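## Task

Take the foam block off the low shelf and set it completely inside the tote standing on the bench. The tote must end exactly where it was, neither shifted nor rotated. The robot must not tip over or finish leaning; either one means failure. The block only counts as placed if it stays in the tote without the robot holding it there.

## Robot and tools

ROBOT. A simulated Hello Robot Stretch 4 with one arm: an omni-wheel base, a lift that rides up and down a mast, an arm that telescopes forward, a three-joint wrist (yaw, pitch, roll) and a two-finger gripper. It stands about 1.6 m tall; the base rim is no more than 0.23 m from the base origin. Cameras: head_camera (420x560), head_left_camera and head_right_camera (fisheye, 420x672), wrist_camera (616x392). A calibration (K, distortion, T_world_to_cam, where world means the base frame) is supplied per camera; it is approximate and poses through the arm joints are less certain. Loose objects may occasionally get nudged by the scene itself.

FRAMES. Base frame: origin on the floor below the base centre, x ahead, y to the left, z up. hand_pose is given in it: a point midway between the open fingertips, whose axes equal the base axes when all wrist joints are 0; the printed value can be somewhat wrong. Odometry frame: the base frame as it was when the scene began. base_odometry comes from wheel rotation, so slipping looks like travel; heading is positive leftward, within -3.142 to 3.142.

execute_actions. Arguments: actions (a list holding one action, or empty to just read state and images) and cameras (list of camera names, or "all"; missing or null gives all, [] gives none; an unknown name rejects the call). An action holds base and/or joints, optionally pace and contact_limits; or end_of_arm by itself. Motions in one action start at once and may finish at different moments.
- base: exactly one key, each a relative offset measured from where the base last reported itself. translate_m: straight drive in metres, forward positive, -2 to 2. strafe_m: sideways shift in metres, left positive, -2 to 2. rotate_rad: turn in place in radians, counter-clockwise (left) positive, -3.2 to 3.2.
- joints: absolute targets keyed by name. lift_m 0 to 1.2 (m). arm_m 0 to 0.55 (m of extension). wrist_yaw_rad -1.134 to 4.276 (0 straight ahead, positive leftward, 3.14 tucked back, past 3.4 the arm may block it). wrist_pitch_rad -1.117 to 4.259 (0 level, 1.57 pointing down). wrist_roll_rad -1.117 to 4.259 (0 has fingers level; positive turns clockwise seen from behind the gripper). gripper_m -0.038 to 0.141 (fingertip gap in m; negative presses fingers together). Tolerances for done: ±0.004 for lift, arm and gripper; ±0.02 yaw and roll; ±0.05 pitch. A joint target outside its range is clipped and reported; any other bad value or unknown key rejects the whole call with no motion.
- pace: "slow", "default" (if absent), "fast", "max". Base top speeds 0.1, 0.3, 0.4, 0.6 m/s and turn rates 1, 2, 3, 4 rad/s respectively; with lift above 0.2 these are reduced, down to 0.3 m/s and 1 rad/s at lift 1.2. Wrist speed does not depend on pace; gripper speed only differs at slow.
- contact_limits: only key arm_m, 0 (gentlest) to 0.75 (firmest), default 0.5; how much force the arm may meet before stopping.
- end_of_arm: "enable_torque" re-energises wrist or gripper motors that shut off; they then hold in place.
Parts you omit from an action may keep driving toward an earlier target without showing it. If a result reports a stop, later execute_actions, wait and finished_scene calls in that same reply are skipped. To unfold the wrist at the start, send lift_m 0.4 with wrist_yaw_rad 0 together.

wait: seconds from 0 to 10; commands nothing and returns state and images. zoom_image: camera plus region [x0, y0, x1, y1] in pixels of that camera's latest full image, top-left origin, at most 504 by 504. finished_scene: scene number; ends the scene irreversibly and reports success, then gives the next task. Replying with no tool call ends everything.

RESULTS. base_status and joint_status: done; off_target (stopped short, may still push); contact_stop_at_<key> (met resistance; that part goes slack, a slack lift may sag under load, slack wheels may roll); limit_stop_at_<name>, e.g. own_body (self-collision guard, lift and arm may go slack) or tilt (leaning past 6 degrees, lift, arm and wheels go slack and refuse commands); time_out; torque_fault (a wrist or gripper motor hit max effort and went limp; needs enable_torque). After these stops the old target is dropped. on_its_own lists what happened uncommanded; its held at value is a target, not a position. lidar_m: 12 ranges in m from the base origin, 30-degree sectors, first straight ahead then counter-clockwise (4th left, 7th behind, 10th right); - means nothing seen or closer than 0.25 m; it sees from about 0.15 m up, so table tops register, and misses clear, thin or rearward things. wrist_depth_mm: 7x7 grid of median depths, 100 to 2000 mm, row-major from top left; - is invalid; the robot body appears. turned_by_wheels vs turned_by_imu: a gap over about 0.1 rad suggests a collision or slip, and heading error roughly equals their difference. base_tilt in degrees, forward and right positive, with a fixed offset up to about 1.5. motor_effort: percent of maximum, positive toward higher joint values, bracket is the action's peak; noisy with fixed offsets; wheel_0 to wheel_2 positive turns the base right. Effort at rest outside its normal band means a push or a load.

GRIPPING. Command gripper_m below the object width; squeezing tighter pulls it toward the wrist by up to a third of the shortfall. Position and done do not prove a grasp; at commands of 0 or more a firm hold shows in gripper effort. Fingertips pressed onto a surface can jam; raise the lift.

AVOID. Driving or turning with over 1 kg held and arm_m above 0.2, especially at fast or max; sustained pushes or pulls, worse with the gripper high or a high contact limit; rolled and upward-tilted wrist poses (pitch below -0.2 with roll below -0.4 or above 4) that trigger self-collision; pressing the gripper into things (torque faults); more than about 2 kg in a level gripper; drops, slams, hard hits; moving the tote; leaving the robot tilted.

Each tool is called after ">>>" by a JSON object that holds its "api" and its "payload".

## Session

>>> {"api": "execute_actions", "payload": {"actions": []}}

Scene clock: 0.00 s.
base_odometry: x=+0.000 y=+0.000 heading=+0.000 (m, m, rad; odometry frame)
turned_by_wheels: +0.000 (rad since the last result)
turned_by_imu: +0.000 (rad since the last result)
base_tilt: forward=+0.4 right=-0.5 (deg)
lidar_m: 1.92 1.38 1.35 1.45 2.25 2.18 1.95 0.82 0.81 0.86 1.28 1.91
base_status: not commanded
joint_positions: lift_m=+0.196 arm_m=+0.001 wrist_yaw_rad=+3.132 wrist_pitch_rad=+0.016 wrist_roll_rad=+0.003 gripper_m=+0.057
joint_status: not commanded
motor_effort: lift_m=+19 arm_m=+0 wrist_yaw_rad=-1 wrist_pitch_rad=-7 wrist_roll_rad=+0 gripper_m=-2 wheel_0=+0 wheel_1=+0 wheel_2=+0 (%)
hand_pose: x=-0.1154 y=+0.0902 z=+0.3692 quat_wxyz=(+0.005, -0.008, +0.001, +1.000) (m; base frame)
wrist_depth_mm: - 139 - - - - - / - 117 149 - - - - / - 122 159 - - - - / 130 142 1921 - - - - / 866 1661 1983 - - - 1863 / 878 1366 200 1182 197 1229 1205 / 854 946 917 109 891 831 878
pictures: head_camera, head_left_camera, head_right_camera, wrist_camera
camera_calibration (this result's frames):
wrist_camera: T_world_to_cam=[[-0.0143847, 0.998491, -0.0529933, -0.0597756], [0.075328, -0.051766, -0.995814, 0.426115], [-0.997055, -0.0183163, -0.0744697, 0.144187], [0, 0, 0, 1]] pos_world=[0.110804, 0.0843847, 0.431901]
Images, in order (width x height): head_camera 420x560, head_left_camera 420x672, head_right_camera 420x672, wrist_camera 616x392.

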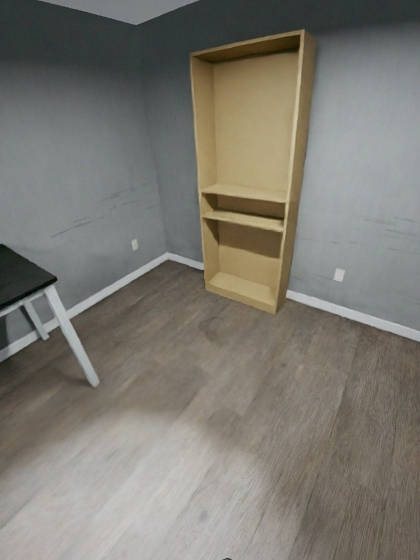

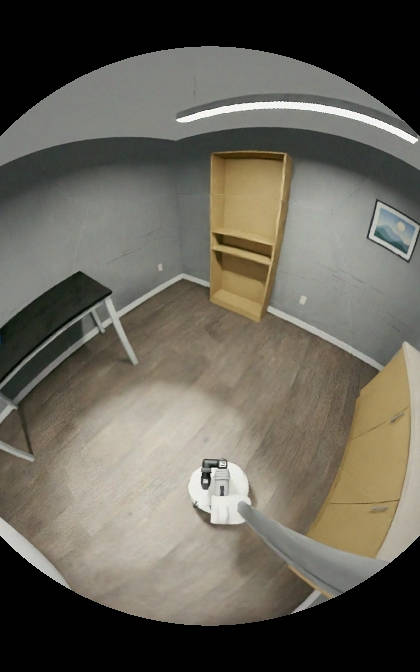

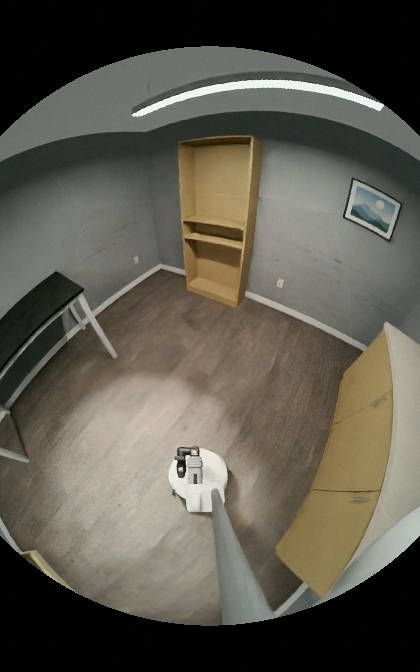

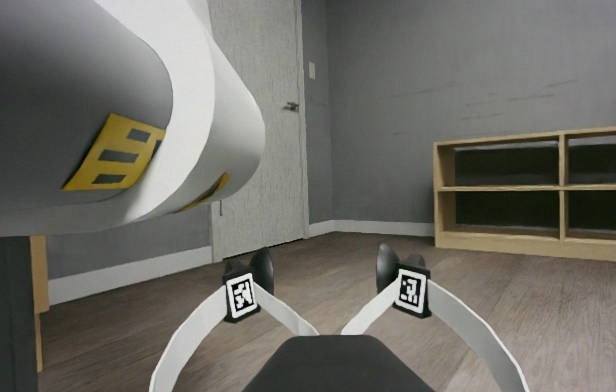

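Low shelf is behind (back-left).

>>> {"api": "execute_actions", "payload": {"actions": [{"base":{"rotate_rad":2.6},"joints":{"lift_m":0.6,"wrist_yaw_rad":0,"gripper_m":0.14}}]}}

Scene clock: 4.27 s.
base_odometry: x=+0.000 y=+0.000 heading=+2.600 (m, m, rad; odometry frame)
turned_by_wheels: +2.600 (rad since the last result)
turned_by_imu: +2.591 (rad since the last result)
base_tilt: forward=+0.4 right=-0.4 (deg)
lidar_m: 2.19 1.96 0.84 0.78 0.86 1.25 2.05 1.90 1.39 1.34 1.45 2.24
base_status: done
joint_positions: lift_m=+0.600 arm_m=+0.001 wrist_yaw_rad=+0.000 wrist_pitch_rad=+0.016 wrist_roll_rad=+0.003 gripper_m=+0.140
joint_status: all done
motor_effort: lift_m=+22(19) arm_m=+0(1) wrist_yaw_rad=-1(6) wrist_pitch_rad=-7(7) wrist_roll_rad=+0(0) gripper_m=+0(4) wheel_0=+1(1) wheel_1=+1(7) wheel_2=+2(3) (%)
hand_pose: x=+0.4607 y=-0.0873 z=+0.7733 quat_wxyz=(+1.000, +0.001, +0.008, +0.000) (m; base frame)
wrist_depth_mm: - - - - - - - / - - - - - - - / - - - - - - - / - - - - - - - / - - - - - - - / - - - - 1983 198 - / 1863 1808 1756 109 1661 1618 1618
pictures: head_camera, head_left_camera, head_right_camera, wrist_camera
camera_calibration (this result's frames):
wrist_camera: T_world_to_cam=[[0.0241562, -0.998303, -0.0529933, -0.044999], [-0.0758229, 0.0510265, -0.995815, 0.854572], [0.996829, 0.0280733, -0.0744616, -0.169165], [0, 0, 0, 1]] pos_world=[0.234512, -0.0837794, 0.836015]
Images, in order (width x height): head_camera 420x560, head_left_camera 420x672, head_right_camera 420x672, wrist_camera 616x392.

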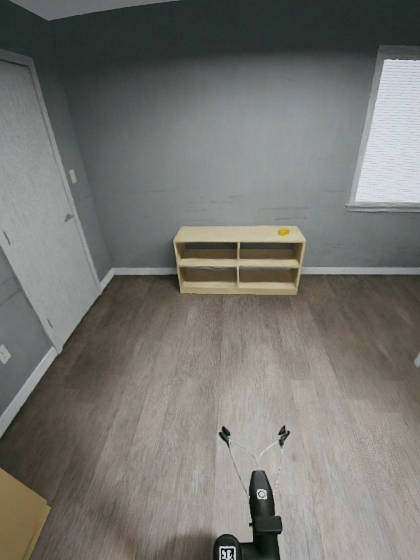

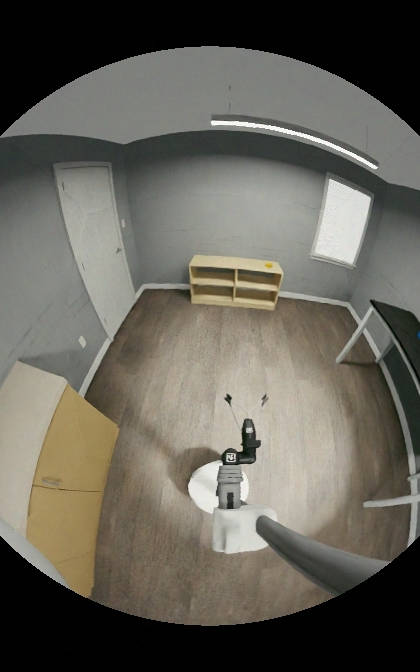

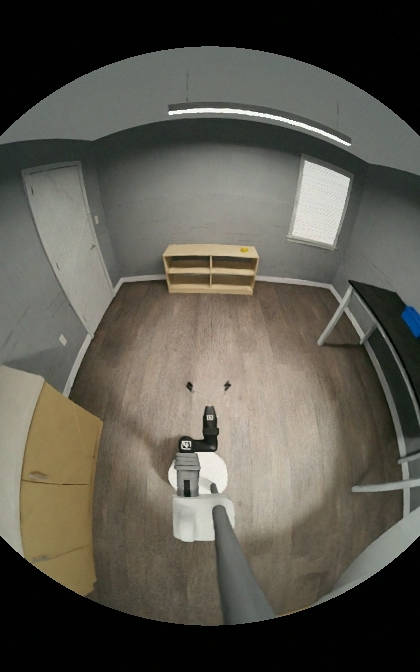

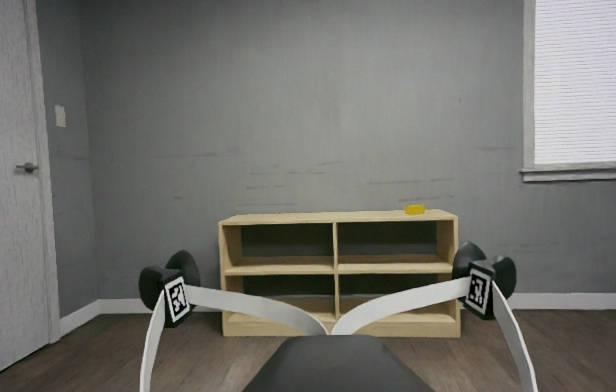

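>>> {"api": "execute_actions", "payload": {"actions": [{"base":{"translate_m":1.35},"joints":{"lift_m":0.5},"pace":"fast"}], "cameras": []}}

>>> {"api": "execute_actions", "payload": {"actions": [{"base":{"strafe_m":-0.5}}], "cameras": ["head_camera","wrist_camera"]}}

Scene clock: 16.30 s.
base_odometry: x=-1.157 y=+0.695 heading=+2.600 (m, m, rad; odometry frame)
turned_by_wheels: +0.000 (rad since the last result)
turned_by_imu: -0.001 (rad since the last result)
base_tilt: forward=+0.2 right=-0.6 (deg)
lidar_m: 0.84 0.90 1.38 1.34 1.31 1.26 3.27 1.99 1.45 1.42 1.69 0.84
base_status: done
joint_positions: lift_m=+0.500 arm_m=+0.001 wrist_yaw_rad=+0.000 wrist_pitch_rad=+0.016 wrist_roll_rad=+0.003 gripper_m=+0.140
joint_status: all done
motor_effort: lift_m=+16(18) arm_m=-1(1) wrist_yaw_rad=-1(2) wrist_pitch_rad=-7(7) wrist_roll_rad=+0(0) gripper_m=+0(1) wheel_0=+0(5) wheel_1=+0(6) wheel_2=-1(11) (%)
hand_pose: x=+0.4607 y=-0.0874 z=+0.6738 quat_wxyz=(+1.000, +0.001, +0.008, +0.000) (m; base frame)
wrist_depth_mm: 1078 1060 1025 1008 1008 991 976 / 1060 1060 1042 1025 991 991 991 / 1078 1060 1042 1042 1008 991 991 / 1098 1078 1042 1042 1008 1008 991 / 1078 809 778 878 842 668 778 / 759 878 991 1042 668 198 1008 / 759 820 820 110 788 750 778
pictures: none
No camera images: the call's "cameras" was empty. Leave "cameras" out to get every camera's image.

Scene clock: 19.30 s.
base_odometry: x=-0.899 y=+1.124 heading=+2.600 (m, m, rad; odometry frame)
turned_by_wheels: +0.000 (rad since the last result)
turned_by_imu: -0.001 (rad since the last result)
base_tilt: forward=+0.3 right=-0.5 (deg)
lidar_m: 0.81 0.87 1.27 1.84 1.60 1.92 3.29 1.26 0.96 0.92 1.59 0.82
base_status: done
joint_positions: lift_m=+0.500 arm_m=+0.001 wrist_yaw_rad=+0.000 wrist_pitch_rad=+0.016 wrist_roll_rad=+0.003 gripper_m=+0.140
joint_status: not commanded
motor_effort: lift_m=+16(16) arm_m=-1(1) wrist_yaw_rad=+0(0) wrist_pitch_rad=-7(8) wrist_roll_rad=+1(0) gripper_m=+0(0) wheel_0=+1(10) wheel_1=+0(7) wheel_2=-1(0) (%)
hand_pose: x=+0.4607 y=-0.0874 z=+0.6738 quat_wxyz=(+1.000, +0.001, +0.008, +0.000) (m; base frame)
wrist_depth_mm: 1042 1025 991 976 976 960 946 / 1042 1025 1025 991 976 976 946 / 1042 1025 1008 1008 991 976 960 / 1078 1042 1025 1008 991 976 946 / 866 715 768 715 707 976 976 / 1060 715 1025 1008 759 197 991 / 831 741 820 110 707 1008 991
pictures: head_camera, wrist_camera
camera_calibration (this result's frames):
wrist_camera: T_world_to_cam=[[0.023908, -0.998309, -0.0529926, -0.0502313], [-0.0757873, 0.0510453, -0.995817, 0.755449], [0.996837, 0.0278241, -0.0744388, -0.176593], [0, 0, 0, 1]] pos_world=[0.234489, -0.0837949, 0.736482]
Images, in order (width x height): head_camera 420x560, wrist_camera 616x392.

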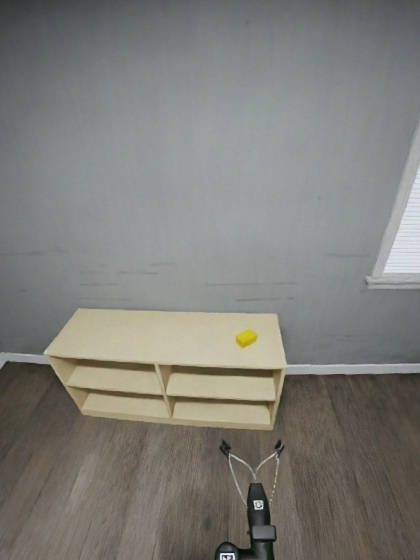

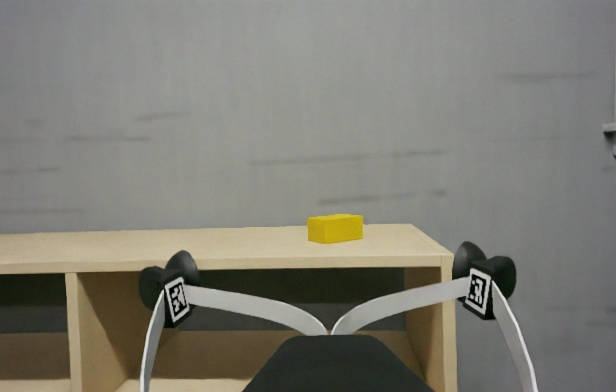

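>>> {"api": "execute_actions", "payload": {"actions": [{"base":{"strafe_m":-0.03},"joints":{"lift_m":0.465,"arm_m":0.4}}], "cameras": ["wrist_camera"]}}

Scene clock: 25.13 s.
base_odometry: x=-0.884 y=+1.150 heading=+2.600 (m, m, rad; odometry frame)
turned_by_wheels: +0.000 (rad since the last result)
turned_by_imu: +0.000 (rad since the last result)
base_tilt: forward=+0.4 right=-0.5 (deg)
lidar_m: 0.80 0.89 1.26 1.87 1.66 1.94 3.32 1.23 0.92 0.90 1.59 0.83
base_status: done
joint_positions: lift_m=+0.465 arm_m=+0.399 wrist_yaw_rad=+0.000 wrist_pitch_rad=+0.016 wrist_roll_rad=+0.003 gripper_m=+0.140
joint_status: all done
motor_effort: lift_m=+16(19) arm_m=+7(7) wrist_yaw_rad=-1(0) wrist_pitch_rad=-6(7) wrist_roll_rad=+0(0) gripper_m=+0(1) wheel_0=+1(8) wheel_1=+1(6) wheel_2=-1(2) (%)
hand_pose: x=+0.8581 y=-0.0874 z=+0.6389 quat_wxyz=(+1.000, +0.001, +0.008, +0.000) (m; base frame)
wrist_depth_mm: 634 621 609 597 591 585 580 / 640 621 615 603 597 585 580 / 640 634 621 609 603 591 580 / 647 634 621 615 603 597 591 / 521 492 466 317 345 424 591 / 283 252 227 258 220 197 249 / 217 213 208 109 198 196 192
pictures: wrist_camera
camera_calibration (this result's frames):
wrist_camera: T_world_to_cam=[[0.0239553, -0.998308, -0.0529909, -0.0616111], [-0.075723, 0.0510419, -0.995822, 0.75074], [0.996841, 0.0278678, -0.0743722, -0.575354], [0, 0, 0, 1]] pos_world=[0.631861, -0.0837922, 0.701548]
Images, in order (width x height): wrist_camera 616x392.

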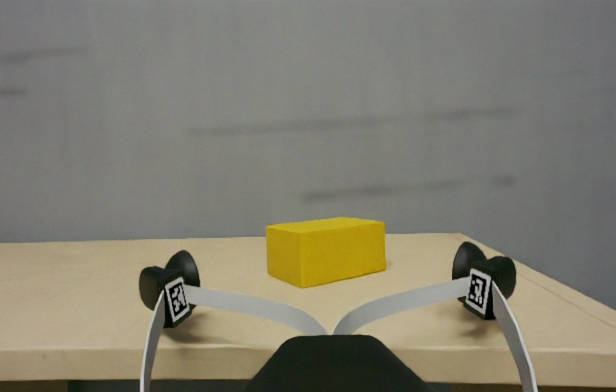

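>>> {"api": "execute_actions", "payload": {"actions": [{"joints":{"lift_m":0.455,"arm_m":0.52},"pace":"slow"}], "cameras": ["wrist_camera","head_camera"]}}

Scene clock: 30.47 s.
base_odometry: x=-0.884 y=+1.150 heading=+2.600 (m, m, rad; odometry frame)
turned_by_wheels: +0.000 (rad since the last result)
turned_by_imu: +0.000 (rad since the last result)
base_tilt: forward=+0.2 right=-0.5 (deg)
lidar_m: 0.80 0.86 1.29 1.87 1.64 1.94 3.29 1.23 0.93 0.90 1.64 0.86
base_status: not commanded
joint_positions: lift_m=+0.455 arm_m=+0.519 wrist_yaw_rad=+0.000 wrist_pitch_rad=+0.016 wrist_roll_rad=+0.003 gripper_m=+0.140
joint_status: all done
motor_effort: lift_m=+15(11) arm_m=+7(9) wrist_yaw_rad=+0(1) wrist_pitch_rad=-7(8) wrist_roll_rad=+0(0) gripper_m=-1(0) wheel_0=+1(0) wheel_1=+1(0) wheel_2=-1(1) (%)
hand_pose: x=+0.9780 y=-0.0874 z=+0.6289 quat_wxyz=(+1.000, +0.001, +0.008, +0.000) (m; base frame)
wrist_depth_mm: 508 500 492 484 477 469 466 / 512 500 492 492 480 473 469 / 512 504 500 492 480 477 473 / 521 512 504 496 488 480 473 / 462 436 362 196 221 366 477 / 251 222 202 185 194 191 218 / 174 167 166 110 160 150 157
pictures: head_camera, wrist_camera
camera_calibration (this result's frames):
wrist_camera: T_world_to_cam=[[0.023866, -0.99831, -0.052991, -0.0649524], [-0.0757185, 0.0510487, -0.995822, 0.749879], [0.996844, 0.0277787, -0.0743722, -0.695684], [0, 0, 0, 1]] pos_world=[0.751818, -0.0837978, 0.691564]
Images, in order (width x height): head_camera 420x560, wrist_camera 616x392.

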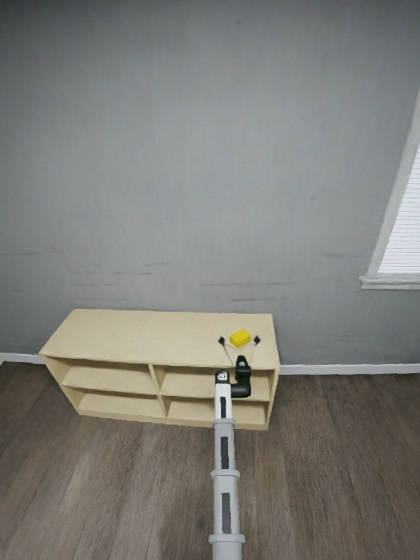

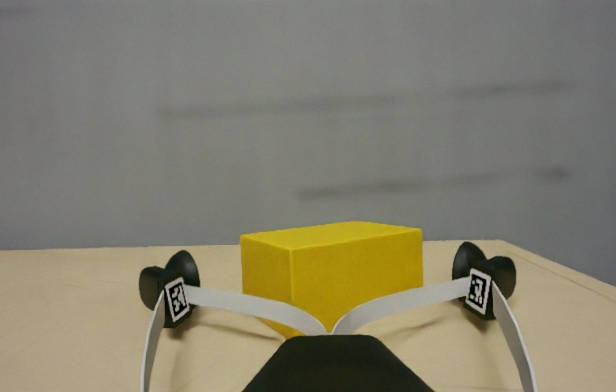

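>>> {"api": "execute_actions", "payload": {"actions": [{"joints":{"gripper_m":0.03}}], "cameras": ["wrist_camera","head_camera"]}}

Scene clock: 34.20 s.
base_odometry: x=-0.884 y=+1.150 heading=+2.600 (m, m, rad; odometry frame)
turned_by_wheels: +0.000 (rad since the last result)
turned_by_imu: +0.000 (rad since the last result)
base_tilt: forward=+0.3 right=-0.6 (deg)
lidar_m: 0.80 0.88 1.27 1.85 1.67 1.96 3.32 1.21 0.92 0.88 1.60 0.83
base_status: not commanded
joint_positions: lift_m=+0.455 arm_m=+0.519 wrist_yaw_rad=+0.000 wrist_pitch_rad=+0.016 wrist_roll_rad=+0.003 gripper_m=+0.031
joint_status: all done
motor_effort: lift_m=+15(15) arm_m=+7(7) wrist_yaw_rad=+0(1) wrist_pitch_rad=-7(7) wrist_roll_rad=+0(0) gripper_m=-22(22) wheel_0=+1(0) wheel_1=+1(1) wheel_2=-1(1) (%)
hand_pose: x=+0.9780 y=-0.0874 z=+0.6289 quat_wxyz=(+1.000, +0.001, +0.008, +0.000) (m; base frame)
wrist_depth_mm: 508 496 492 480 477 473 462 / 508 500 492 488 480 473 466 / 517 512 496 496 484 477 469 / 521 508 500 492 488 480 477 / 455 436 362 175 204 370 477 / 251 180 185 167 193 180 218 / 173 160 156 109 146 158 149
pictures: head_camera, wrist_camera
camera_calibration (this result's frames):
wrist_camera: T_world_to_cam=[[0.0238533, -0.99831, -0.0529909, -0.0649437], [-0.0757179, 0.0510496, -0.995822, 0.749878], [0.996844, 0.027766, -0.0743722, -0.695685], [0, 0, 0, 1]] pos_world=[0.751817, -0.0837985, 0.691564]
Images, in order (width x height): head_camera 420x560, wrist_camera 616x392.

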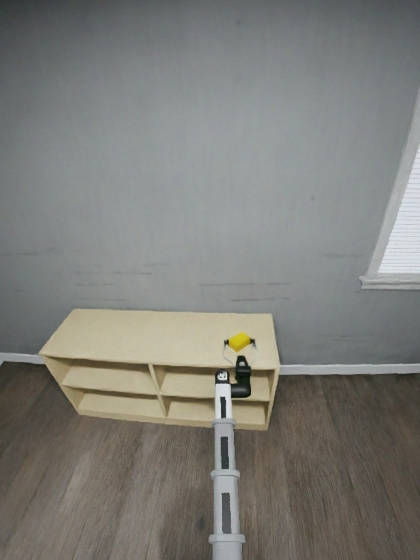

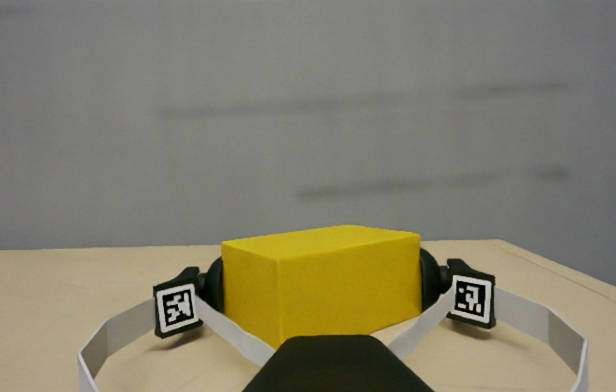

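Gripped diagonally; try lifting.

>>> {"api": "execute_actions", "payload": {"actions": [{"joints":{"lift_m":1.1},"pace":"slow"}], "cameras": ["wrist_camera"]}}

>>> {"api": "execute_actions", "payload": {"actions": [{"joints":{"arm_m":0.05},"base":{"rotate_rad":-1.57},"pace":"slow"}]}}

Scene clock: 43.23 s.
base_odometry: x=-0.884 y=+1.150 heading=+2.600 (m, m, rad; odometry frame)
turned_by_wheels: +0.000 (rad since the last result)
turned_by_imu: +0.000 (rad since the last result)
base_tilt: forward=+0.3 right=-0.4 (deg)
lidar_m: 0.80 0.86 1.28 1.87 1.64 1.97 3.29 1.22 0.93 0.90 1.62 0.85
base_status: not commanded
joint_positions: lift_m=+1.100 arm_m=+0.519 wrist_yaw_rad=+0.000 wrist_pitch_rad=+0.016 wrist_roll_rad=+0.003 gripper_m=+0.031
joint_status: all done
motor_effort: lift_m=+22(19) arm_m=+7(7) wrist_yaw_rad=-1(0) wrist_pitch_rad=-8(8) wrist_roll_rad=+0(0) gripper_m=-21(22) wheel_0=+1(0) wheel_1=+1(1) wheel_2=-1(1) (%)
hand_pose: x=+0.9780 y=-0.0874 z=+1.2733 quat_wxyz=(+1.000, +0.001, +0.008, +0.000) (m; base frame)
wrist_depth_mm: 504 500 488 484 477 469 466 / 512 504 492 488 480 473 469 / 517 508 496 496 480 477 469 / 521 512 504 492 492 480 473 / 525 517 504 175 204 484 480 / 525 179 186 167 194 179 480 / 535 521 517 109 496 496 488
pictures: wrist_camera
camera_calibration (this result's frames):
wrist_camera: T_world_to_cam=[[0.0238422, -0.99831, -0.052996, -0.0307805], [-0.0759295, 0.0510496, -0.995806, 1.39174], [0.996828, 0.0277661, -0.074584, -0.647478], [0, 0, 0, 1]] pos_world=[0.751832, -0.0837985, 1.33598]
Images, in order (width x height): wrist_camera 616x392.

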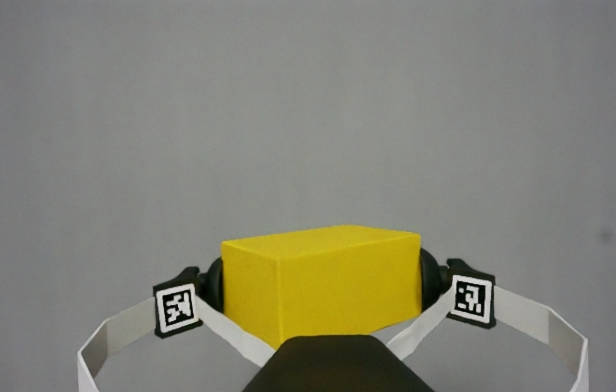

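Scene clock: 49.20 s.
base_odometry: x=-0.884 y=+1.150 heading=+1.030 (m, m, rad; odometry frame)
turned_by_wheels: -1.570 (rad since the last result)
turned_by_imu: -1.564 (rad since the last result)
base_tilt: forward=+0.4 right=-0.6 (deg)
lidar_m: 0.89 1.59 0.84 0.78 0.87 1.28 1.89 1.63 1.94 3.19 1.20 0.93
base_status: done
joint_positions: lift_m=+1.100 arm_m=+0.051 wrist_yaw_rad=+0.000 wrist_pitch_rad=+0.016 wrist_roll_rad=+0.003 gripper_m=+0.031
joint_status: all done
motor_effort: lift_m=+22(22) arm_m=-7(7) wrist_yaw_rad=+0(2) wrist_pitch_rad=-8(9) wrist_roll_rad=+0(0) gripper_m=-23(22) wheel_0=+1(7) wheel_1=+0(5) wheel_2=-1(3) (%)
hand_pose: x=+0.5107 y=-0.0874 z=+1.2732 quat_wxyz=(+1.000, +0.001, +0.008, +0.000) (m; base frame)
wrist_depth_mm: 1576 1576 1537 1537 1499 1499 1430 / 1576 1618 1537 1537 1499 1499 1464 / 1576 1576 1537 1537 1499 1499 1499 / 1661 1576 1576 1537 1537 1499 1499 / 1618 1618 1576 175 204 1499 1499 / 1618 180 185 167 194 179 1098 / 1708 1661 1618 109 788 842 798
pictures: head_camera, head_left_camera, head_right_camera, wrist_camera
camera_calibration (this result's frames):
wrist_camera: T_world_to_cam=[[0.0238674, -0.99831, -0.0529951, -0.0196433], [-0.0760738, 0.0510428, -0.995795, 1.35629], [0.996816, 0.0277986, -0.074727, -0.181396], [0, 0, 0, 1]] pos_world=[0.284465, -0.0837962, 1.33599]
Images, in order (width x height): head_camera 420x560, head_left_camera 420x672, head_right_camera 420x672, wrist_camera 616x392.

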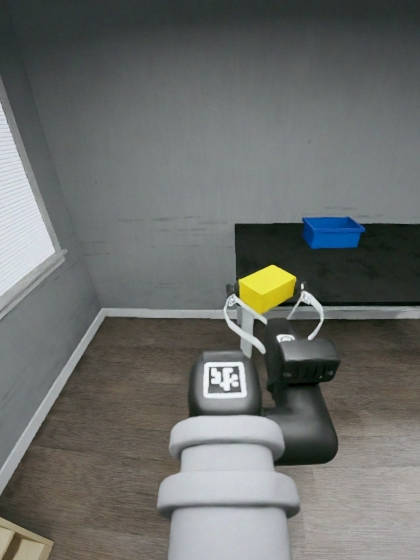

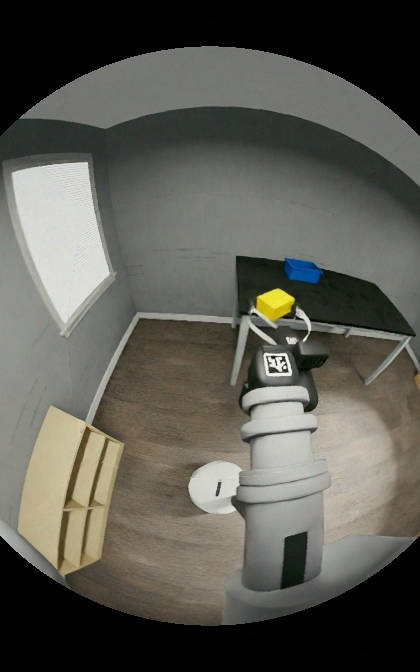

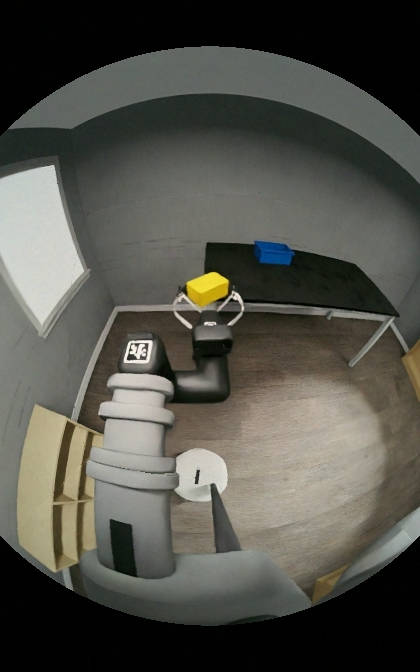

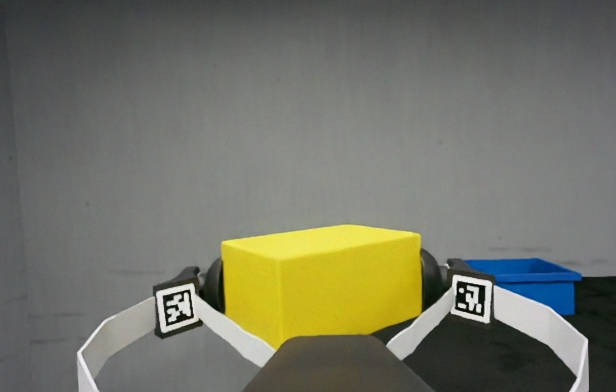

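>>> {"api": "execute_actions", "payload": {"actions": [{"base":{"strafe_m":-0.6},"joints":{"lift_m":1.2}}], "cameras": []}}

>>> {"api": "execute_actions", "payload": {"actions": [{"base":{"translate_m":0.45},"joints":{"wrist_pitch_rad":1.0}}], "cameras": ["wrist_camera","head_right_camera","head_camera"]}}

Scene clock: 58.80 s.
base_odometry: x=-0.370 y=+0.841 heading=+1.030 (m, m, rad; odometry frame)
turned_by_wheels: +0.000 (rad since the last result)
turned_by_imu: -0.002 (rad since the last result)
base_tilt: forward=+0.3 right=-0.5 (deg)
lidar_m: 0.85 0.92 1.86 1.39 1.51 1.97 1.41 1.37 1.95 2.59 1.17 0.88
base_status: done
joint_positions: lift_m=+1.199 arm_m=+0.051 wrist_yaw_rad=+0.000 wrist_pitch_rad=+0.016 wrist_roll_rad=+0.003 gripper_m=+0.031
joint_status: all done
motor_effort: lift_m=+21(25) arm_m=-8(7) wrist_yaw_rad=+0(0) wrist_pitch_rad=-9(8) wrist_roll_rad=+0(0) gripper_m=-23(23) wheel_0=+0(7) wheel_1=+0(9) wheel_2=-1(0) (%)
hand_pose: x=+0.5107 y=-0.0874 z=+1.3723 quat_wxyz=(+1.000, +0.001, +0.008, +0.000) (m; base frame)
wrist_depth_mm: 1499 1537 1499 1464 1499 1397 1430 / 1576 1499 1499 1464 1464 1464 1430 / 1576 1576 1537 1499 1499 1464 1464 / 1576 1537 1537 1499 1464 1537 1430 / 1618 1576 1576 174 204 1464 1464 / 1618 180 185 167 194 180 1430 / 1618 1042 1025 109 960 1042 976
pictures: none
No camera images: the call's "cameras" was empty. Leave "cameras" out to get every camera's image.

Scene clock: 61.77 s.
base_odometry: x=-0.138 y=+1.227 heading=+1.030 (m, m, rad; odometry frame)
turned_by_wheels: +0.000 (rad since the last result)
turned_by_imu: +0.000 (rad since the last result)
base_tilt: forward=+0.1 right=-0.5 (deg)
lidar_m: 0.39 0.44 0.64 1.40 1.48 2.42 1.86 1.87 2.63 2.59 0.57 0.44
base_status: done
joint_positions: lift_m=+1.199 arm_m=+0.051 wrist_yaw_rad=+0.000 wrist_pitch_rad=+1.001 wrist_roll_rad=+0.003 gripper_m=+0.031
joint_status: all done
motor_effort: lift_m=+21(21) arm_m=-7(8) wrist_yaw_rad=+0(0) wrist_pitch_rad=-5(5) wrist_roll_rad=+0(0) gripper_m=-24(23) wheel_0=+0(7) wheel_1=+1(5) wheel_2=+2(7) (%)
hand_pose: x=+0.3777 y=-0.0874 z=+1.1341 quat_wxyz=(+0.877, +0.001, +0.480, -0.001) (m; base frame)
wrist_depth_mm: 707 707 683 676 676 668 654 / 640 627 627 615 615 603 597 / 580 569 564 564 554 549 544 / 530 521 521 517 508 504 500 / 488 484 473 175 204 462 462 / 778 180 185 167 194 180 442 / 1255 1229 1255 109 1205 1229 1205
pictures: head_camera, head_right_camera, wrist_camera
camera_calibration (this result's frames):
wrist_camera: T_world_to_cam=[[-0.0310218, -0.998309, -0.0491705, -0.00746214], [-0.871806, 0.0510863, -0.487181, 0.93135], [0.488869, 0.0277539, -0.871916, 1.03671], [0, 0, 0, 1]] pos_world=[0.304909, -0.0838015, 1.35729]
Images, in order (width x height): head_camera 420x560, head_right_camera 420x672, wrist_camera 616x392.

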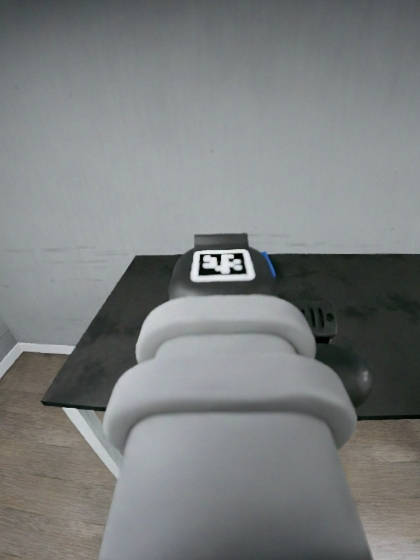

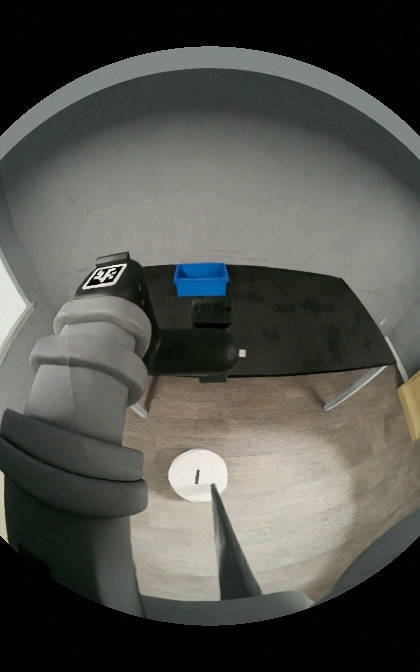

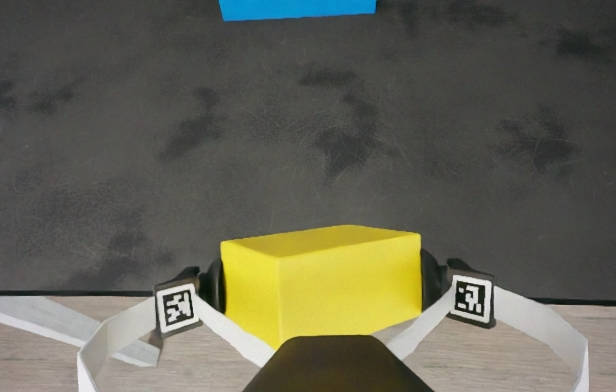

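>>> {"api": "execute_actions", "payload": {"actions": [{"base":{"strafe_m":0.025},"joints":{"arm_m":0.3},"pace":"slow"}], "cameras": []}}

>>> {"api": "execute_actions", "payload": {"actions": [{"base":{"translate_m":0.15},"joints":{"arm_m":0.53},"pace":"slow"}], "cameras": ["wrist_camera","head_right_camera"]}}

Scene clock: 71.97 s.
base_odometry: x=-0.159 y=+1.239 heading=+1.030 (m, m, rad; odometry frame)
turned_by_wheels: +0.000 (rad since the last result)
turned_by_imu: +0.000 (rad since the last result)
base_tilt: forward=+0.3 right=-0.7 (deg)
lidar_m: 0.40 0.44 0.64 1.38 1.43 2.43 1.82 1.87 2.64 2.62 0.57 0.42
base_status: done
joint_positions: lift_m=+1.199 arm_m=+0.299 wrist_yaw_rad=+0.000 wrist_pitch_rad=+1.001 wrist_roll_rad=+0.003 gripper_m=+0.031
joint_status: all done
motor_effort: lift_m=+21(21) arm_m=+7(8) wrist_yaw_rad=-1(0) wrist_pitch_rad=-4(5) wrist_roll_rad=+0(0) gripper_m=-24(22) wheel_0=-1(8) wheel_1=+0(5) wheel_2=+1(0) (%)
hand_pose: x=+0.6251 y=-0.0874 z=+1.1341 quat_wxyz=(+0.877, +0.001, +0.480, -0.001) (m; base frame)
wrist_depth_mm: 715 699 634 640 609 668 647 / 640 627 525 517 521 603 591 / 580 569 564 559 549 549 544 / 530 521 517 512 508 504 496 / 488 484 473 175 204 466 459 / 449 179 186 167 193 180 430 / 418 410 410 110 397 402 397
pictures: none
No camera images: the call's "cameras" was empty. Leave "cameras" out to get every camera's image.

Scene clock: 75.53 s.
base_odometry: x=-0.082 y=+1.368 heading=+1.030 (m, m, rad; odometry frame)
turned_by_wheels: +0.000 (rad since the last result)
turned_by_imu: +0.000 (rad since the last result)
base_tilt: forward=+0.3 right=-0.6 (deg)
lidar_m: 0.25 0.29 0.44 1.41 1.43 2.10 2.54 2.03 2.89 0.95 0.38 0.27
base_status: done
joint_positions: lift_m=+1.199 arm_m=+0.529 wrist_yaw_rad=+0.000 wrist_pitch_rad=+1.001 wrist_roll_rad=+0.003 gripper_m=+0.031
joint_status: all done
motor_effort: lift_m=+21(21) arm_m=+7(7) wrist_yaw_rad=+0(0) wrist_pitch_rad=-5(5) wrist_roll_rad=+0(0) gripper_m=-22(21) wheel_0=+0(5) wheel_1=+0(3) wheel_2=-1(6) (%)
hand_pose: x=+0.8551 y=-0.0874 z=+1.1341 quat_wxyz=(+0.877, +0.001, +0.480, -0.001) (m; base frame)
wrist_depth_mm: 504 500 492 492 488 488 484 / 585 580 580 569 569 564 559 / 580 574 564 554 554 544 539 / 525 521 389 392 399 492 496 / 488 480 359 174 204 392 459 / 452 179 185 167 194 180 430 / 421 310 397 110 394 349 394
pictures: head_right_camera, wrist_camera
camera_calibration (this result's frames):
wrist_camera: T_world_to_cam=[[-0.0309595, -0.99831, -0.0491704, 0.00730567], [-0.871812, 0.0510317, -0.487176, 1.34759], [0.488862, 0.0277847, -0.871919, 0.803308], [0, 0, 0, 1]] pos_world=[0.782369, -0.0837963, 1.35729]
Images, in order (width x height): head_right_camera 420x672, wrist_camera 616x392.

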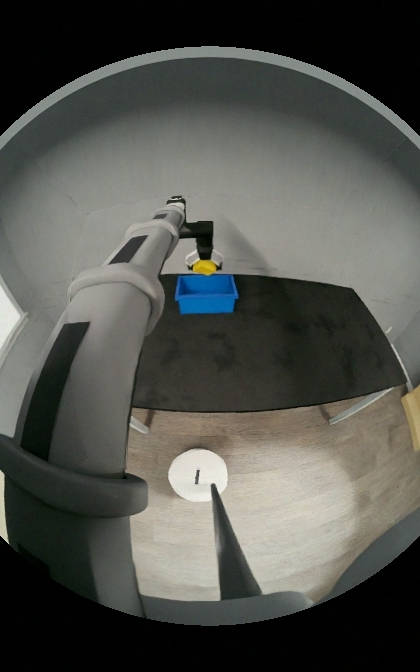

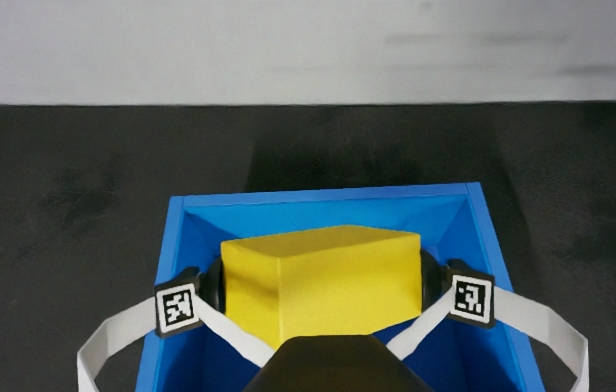

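>>> {"api": "execute_actions", "payload": {"actions": [{"joints":{"arm_m":0.548},"pace":"slow"}], "cameras": []}}

>>> {"api": "execute_actions", "payload": {"actions": [{"joints":{"lift_m":1.08},"pace":"slow"}], "cameras": ["wrist_camera"]}}

Scene clock: 80.43 s.
base_odometry: x=-0.082 y=+1.368 heading=+1.030 (m, m, rad; odometry frame)
turned_by_wheels: +0.000 (rad since the last result)
turned_by_imu: +0.000 (rad since the last result)
base_tilt: forward=+0.3 right=-0.6 (deg)
lidar_m: 0.26 0.30 0.41 1.40 1.44 2.11 2.54 2.03 2.90 0.91 0.36 0.28
base_status: not commanded
joint_positions: lift_m=+1.199 arm_m=+0.547 wrist_yaw_rad=+0.000 wrist_pitch_rad=+1.001 wrist_roll_rad=+0.003 gripper_m=+0.031
joint_status: all done
motor_effort: lift_m=+21(21) arm_m=+8(8) wrist_yaw_rad=+0(1) wrist_pitch_rad=-5(4) wrist_roll_rad=+0(0) gripper_m=-22(21) wheel_0=+0(0) wheel_1=+0(0) wheel_2=-1(1) (%)
hand_pose: x=+0.8731 y=-0.0874 z=+1.1341 quat_wxyz=(+0.877, +0.001, +0.480, -0.001) (m; base frame)
wrist_depth_mm: 484 480 477 469 466 466 462 / 569 559 554 549 544 539 539 / 574 569 564 559 554 549 544 / 525 521 517 512 504 500 500 / 488 477 359 175 204 387 459 / 449 179 185 167 194 180 427 / 418 310 399 109 392 347 394
pictures: none
No camera images: the call's "cameras" was empty. Leave "cameras" out to get every camera's image.

Scene clock: 82.27 s.
base_odometry: x=-0.082 y=+1.368 heading=+1.030 (m, m, rad; odometry frame)
turned_by_wheels: +0.000 (rad since the last result)
turned_by_imu: +0.000 (rad since the last result)
base_tilt: forward=+0.3 right=-0.4 (deg)
lidar_m: 0.25 0.30 0.43 1.38 1.44 2.09 1.98 2.04 2.90 0.92 0.38 0.28
base_status: not commanded
joint_positions: lift_m=+1.080 arm_m=+0.547 wrist_yaw_rad=+0.000 wrist_pitch_rad=+1.001 wrist_roll_rad=+0.003 gripper_m=+0.031
joint_status: all done
motor_effort: lift_m=+15(17) arm_m=+7(7) wrist_yaw_rad=+0(1) wrist_pitch_rad=-5(5) wrist_roll_rad=+1(0) gripper_m=-21(23) wheel_0=+0(0) wheel_1=+0(0) wheel_2=-1(1) (%)
hand_pose: x=+0.8731 y=-0.0874 z=+1.0155 quat_wxyz=(+0.877, +0.001, +0.480, -0.001) (m; base frame)
wrist_depth_mm: 484 480 477 473 469 469 459 / 466 462 455 452 442 439 433 / 421 276 266 268 270 264 382 / 387 266 319 322 327 307 242 / 355 264 340 175 204 312 232 / 324 179 186 167 193 180 215 / 196 258 297 109 289 293 251
pictures: wrist_camera
camera_calibration (this result's frames):
wrist_camera: T_world_to_cam=[[-0.0309593, -0.99831, -0.0491703, 0.00203204], [-0.871812, 0.0510315, -0.487176, 1.30552], [0.488862, 0.0277846, -0.871919, 0.691112], [0, 0, 0, 1]] pos_world=[0.800373, -0.0837963, 1.23871]
Images, in order (width x height): wrist_camera 616x392.

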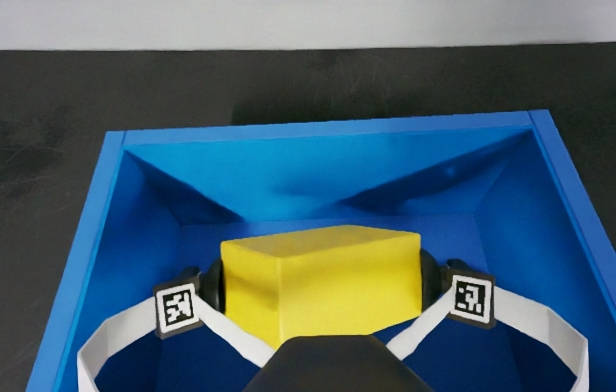

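>>> {"api": "execute_actions", "payload": {"actions": [{"joints":{"gripper_m":0.12}}], "cameras": ["wrist_camera"]}}

>>> {"api": "execute_actions", "payload": {"actions": [{"joints":{"lift_m":1.2}}], "cameras": ["wrist_camera","head_right_camera"]}}

Scene clock: 87.27 s.
base_odometry: x=-0.082 y=+1.368 heading=+1.030 (m, m, rad; odometry frame)
turned_by_wheels: +0.000 (rad since the last result)
turned_by_imu: +0.000 (rad since the last result)
base_tilt: forward=+0.4 right=-0.6 (deg)
lidar_m: 0.25 0.29 0.43 1.42 1.44 2.10 1.99 2.03 2.87 0.94 0.39 0.27
base_status: not commanded
joint_positions: lift_m=+1.080 arm_m=+0.547 wrist_yaw_rad=+0.000 wrist_pitch_rad=+1.001 wrist_roll_rad=+0.003 gripper_m=+0.120
joint_status: all done
motor_effort: lift_m=+15(15) arm_m=+7(7) wrist_yaw_rad=-1(0) wrist_pitch_rad=-5(5) wrist_roll_rad=+0(0) gripper_m=+0(24) wheel_0=+0(0) wheel_1=+0(0) wheel_2=-1(1) (%)
hand_pose: x=+0.8731 y=-0.0874 z=+1.0155 quat_wxyz=(+0.877, +0.001, +0.480, -0.001) (m; base frame)
wrist_depth_mm: 484 484 477 473 469 466 459 / 469 462 459 449 445 439 433 / 424 274 266 268 271 264 382 / 387 267 315 320 327 309 241 / 355 263 343 343 338 293 233 / 322 244 310 317 306 277 236 / 205 242 264 109 294 290 239
pictures: wrist_camera
camera_calibration (this result's frames):
wrist_camera: T_world_to_cam=[[-0.0308823, -0.998313, -0.0491683, 0.00197441], [-0.87184, 0.0509619, -0.487133, 1.30549], [0.488816, 0.0278231, -0.871943, 0.691173], [0, 0, 0, 1]] pos_world=[0.800382, -0.0837898, 1.23871]
Images, in order (width x height): wrist_camera 616x392.

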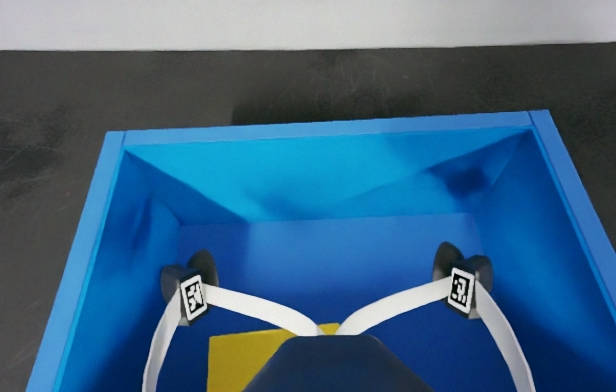

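Scene clock: 88.80 s.
base_odometry: x=-0.082 y=+1.368 heading=+1.030 (m, m, rad; odometry frame)
turned_by_wheels: +0.000 (rad since the last result)
turned_by_imu: +0.000 (rad since the last result)
base_tilt: forward=+0.3 right=-0.6 (deg)
lidar_m: 0.25 0.29 0.42 1.43 1.44 2.12 2.52 2.04 2.89 0.93 0.38 0.27
base_status: not commanded
joint_positions: lift_m=+1.199 arm_m=+0.547 wrist_yaw_rad=+0.000 wrist_pitch_rad=+1.001 wrist_roll_rad=+0.003 gripper_m=+0.120
joint_status: all done
motor_effort: lift_m=+22(24) arm_m=+7(7) wrist_yaw_rad=-1(0) wrist_pitch_rad=-4(5) wrist_roll_rad=+0(0) gripper_m=-2(1) wheel_0=+0(0) wheel_1=+0(0) wheel_2=-1(1) (%)
hand_pose: x=+0.8731 y=-0.0874 z=+1.1340 quat_wxyz=(+0.877, +0.001, +0.480, -0.001) (m; base frame)
wrist_depth_mm: 484 480 477 473 469 466 466 / 564 559 554 549 539 539 539 / 580 569 564 559 549 544 535 / 530 521 517 508 504 504 496 / 484 477 392 427 430 359 462 / 452 442 351 433 418 304 427 / 421 407 399 109 404 349 399
pictures: head_right_camera, wrist_camera
camera_calibration (this result's frames):
wrist_camera: T_world_to_cam=[[-0.0308823, -0.998313, -0.0491684, 0.00780264], [-0.87184, 0.0509619, -0.487133, 1.36323], [0.488816, 0.0278232, -0.871943, 0.794526], [0, 0, 0, 1]] pos_world=[0.800385, -0.0837898, 1.35724]
Images, in order (width x height): head_right_camera 420x672, wrist_camera 616x392.

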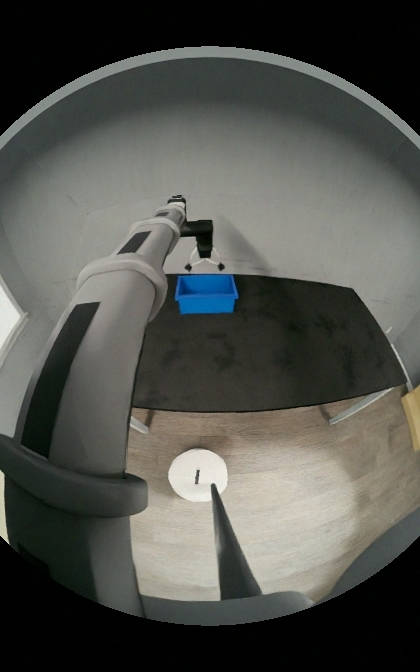

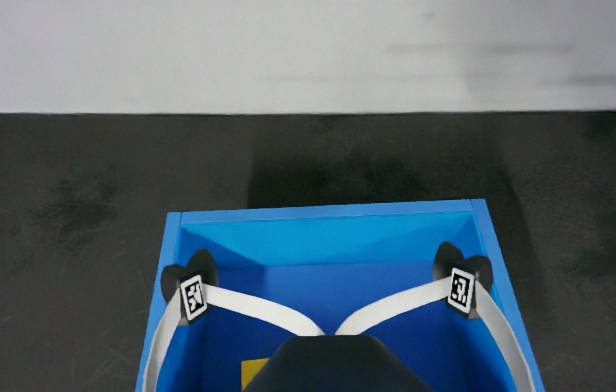

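Block is inside near the front wall; quick check.

>>> {"api": "execute_actions", "payload": {"actions": [{"joints":{"wrist_pitch_rad":1.45}}], "cameras": ["wrist_camera"]}}

Scene clock: 91.27 s.
base_odometry: x=-0.082 y=+1.368 heading=+1.030 (m, m, rad; odometry frame)
turned_by_wheels: +0.000 (rad since the last result)
turned_by_imu: +0.000 (rad since the last result)
base_tilt: forward=+0.2 right=-0.5 (deg)
lidar_m: 0.26 0.30 0.38 1.41 1.42 2.11 2.53 2.07 2.87 0.94 0.37 0.27
base_status: not commanded
joint_positions: lift_m=+1.199 arm_m=+0.547 wrist_yaw_rad=+0.000 wrist_pitch_rad=+1.450 wrist_roll_rad=+0.003 gripper_m=+0.120
joint_status: all done
motor_effort: lift_m=+22(21) arm_m=+7(7) wrist_yaw_rad=-1(1) wrist_pitch_rad=-1(1) wrist_roll_rad=+0(0) gripper_m=+1(0) wheel_0=+0(0) wheel_1=+0(0) wheel_2=-1(1) (%)
hand_pose: x=+0.7524 y=-0.0874 z=+1.0906 quat_wxyz=(+0.749, +0.001, +0.663, -0.001) (m; base frame)
wrist_depth_mm: 433 340 343 349 355 324 415 / 427 343 418 415 413 325 410 / 421 336 413 410 410 329 407 / 415 330 394 364 402 291 399 / 415 410 404 404 399 399 399 / 407 404 402 399 394 392 392 / 402 399 397 109 392 389 389
pictures: wrist_camera
camera_calibration (this result's frames):
wrist_camera: T_world_to_cam=[[-0.0493162, -0.998306, -0.0308689, -0.00416633], [-0.996839, 0.051124, -0.0608108, 0.865913], [0.062286, 0.0277724, -0.997672, 1.27373], [0, 0, 0, 1]] pos_world=[0.783635, -0.0838028, 1.3233]
Images, in order (width x height): wrist_camera 616x392.

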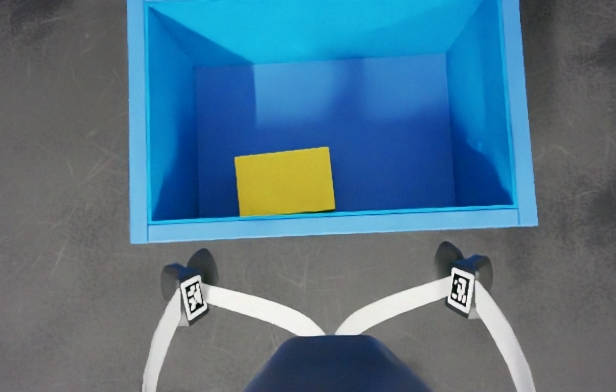

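>>> {"api": "finished_scene", "payload": {"scene": 2}}

The scene is finished: the task was done.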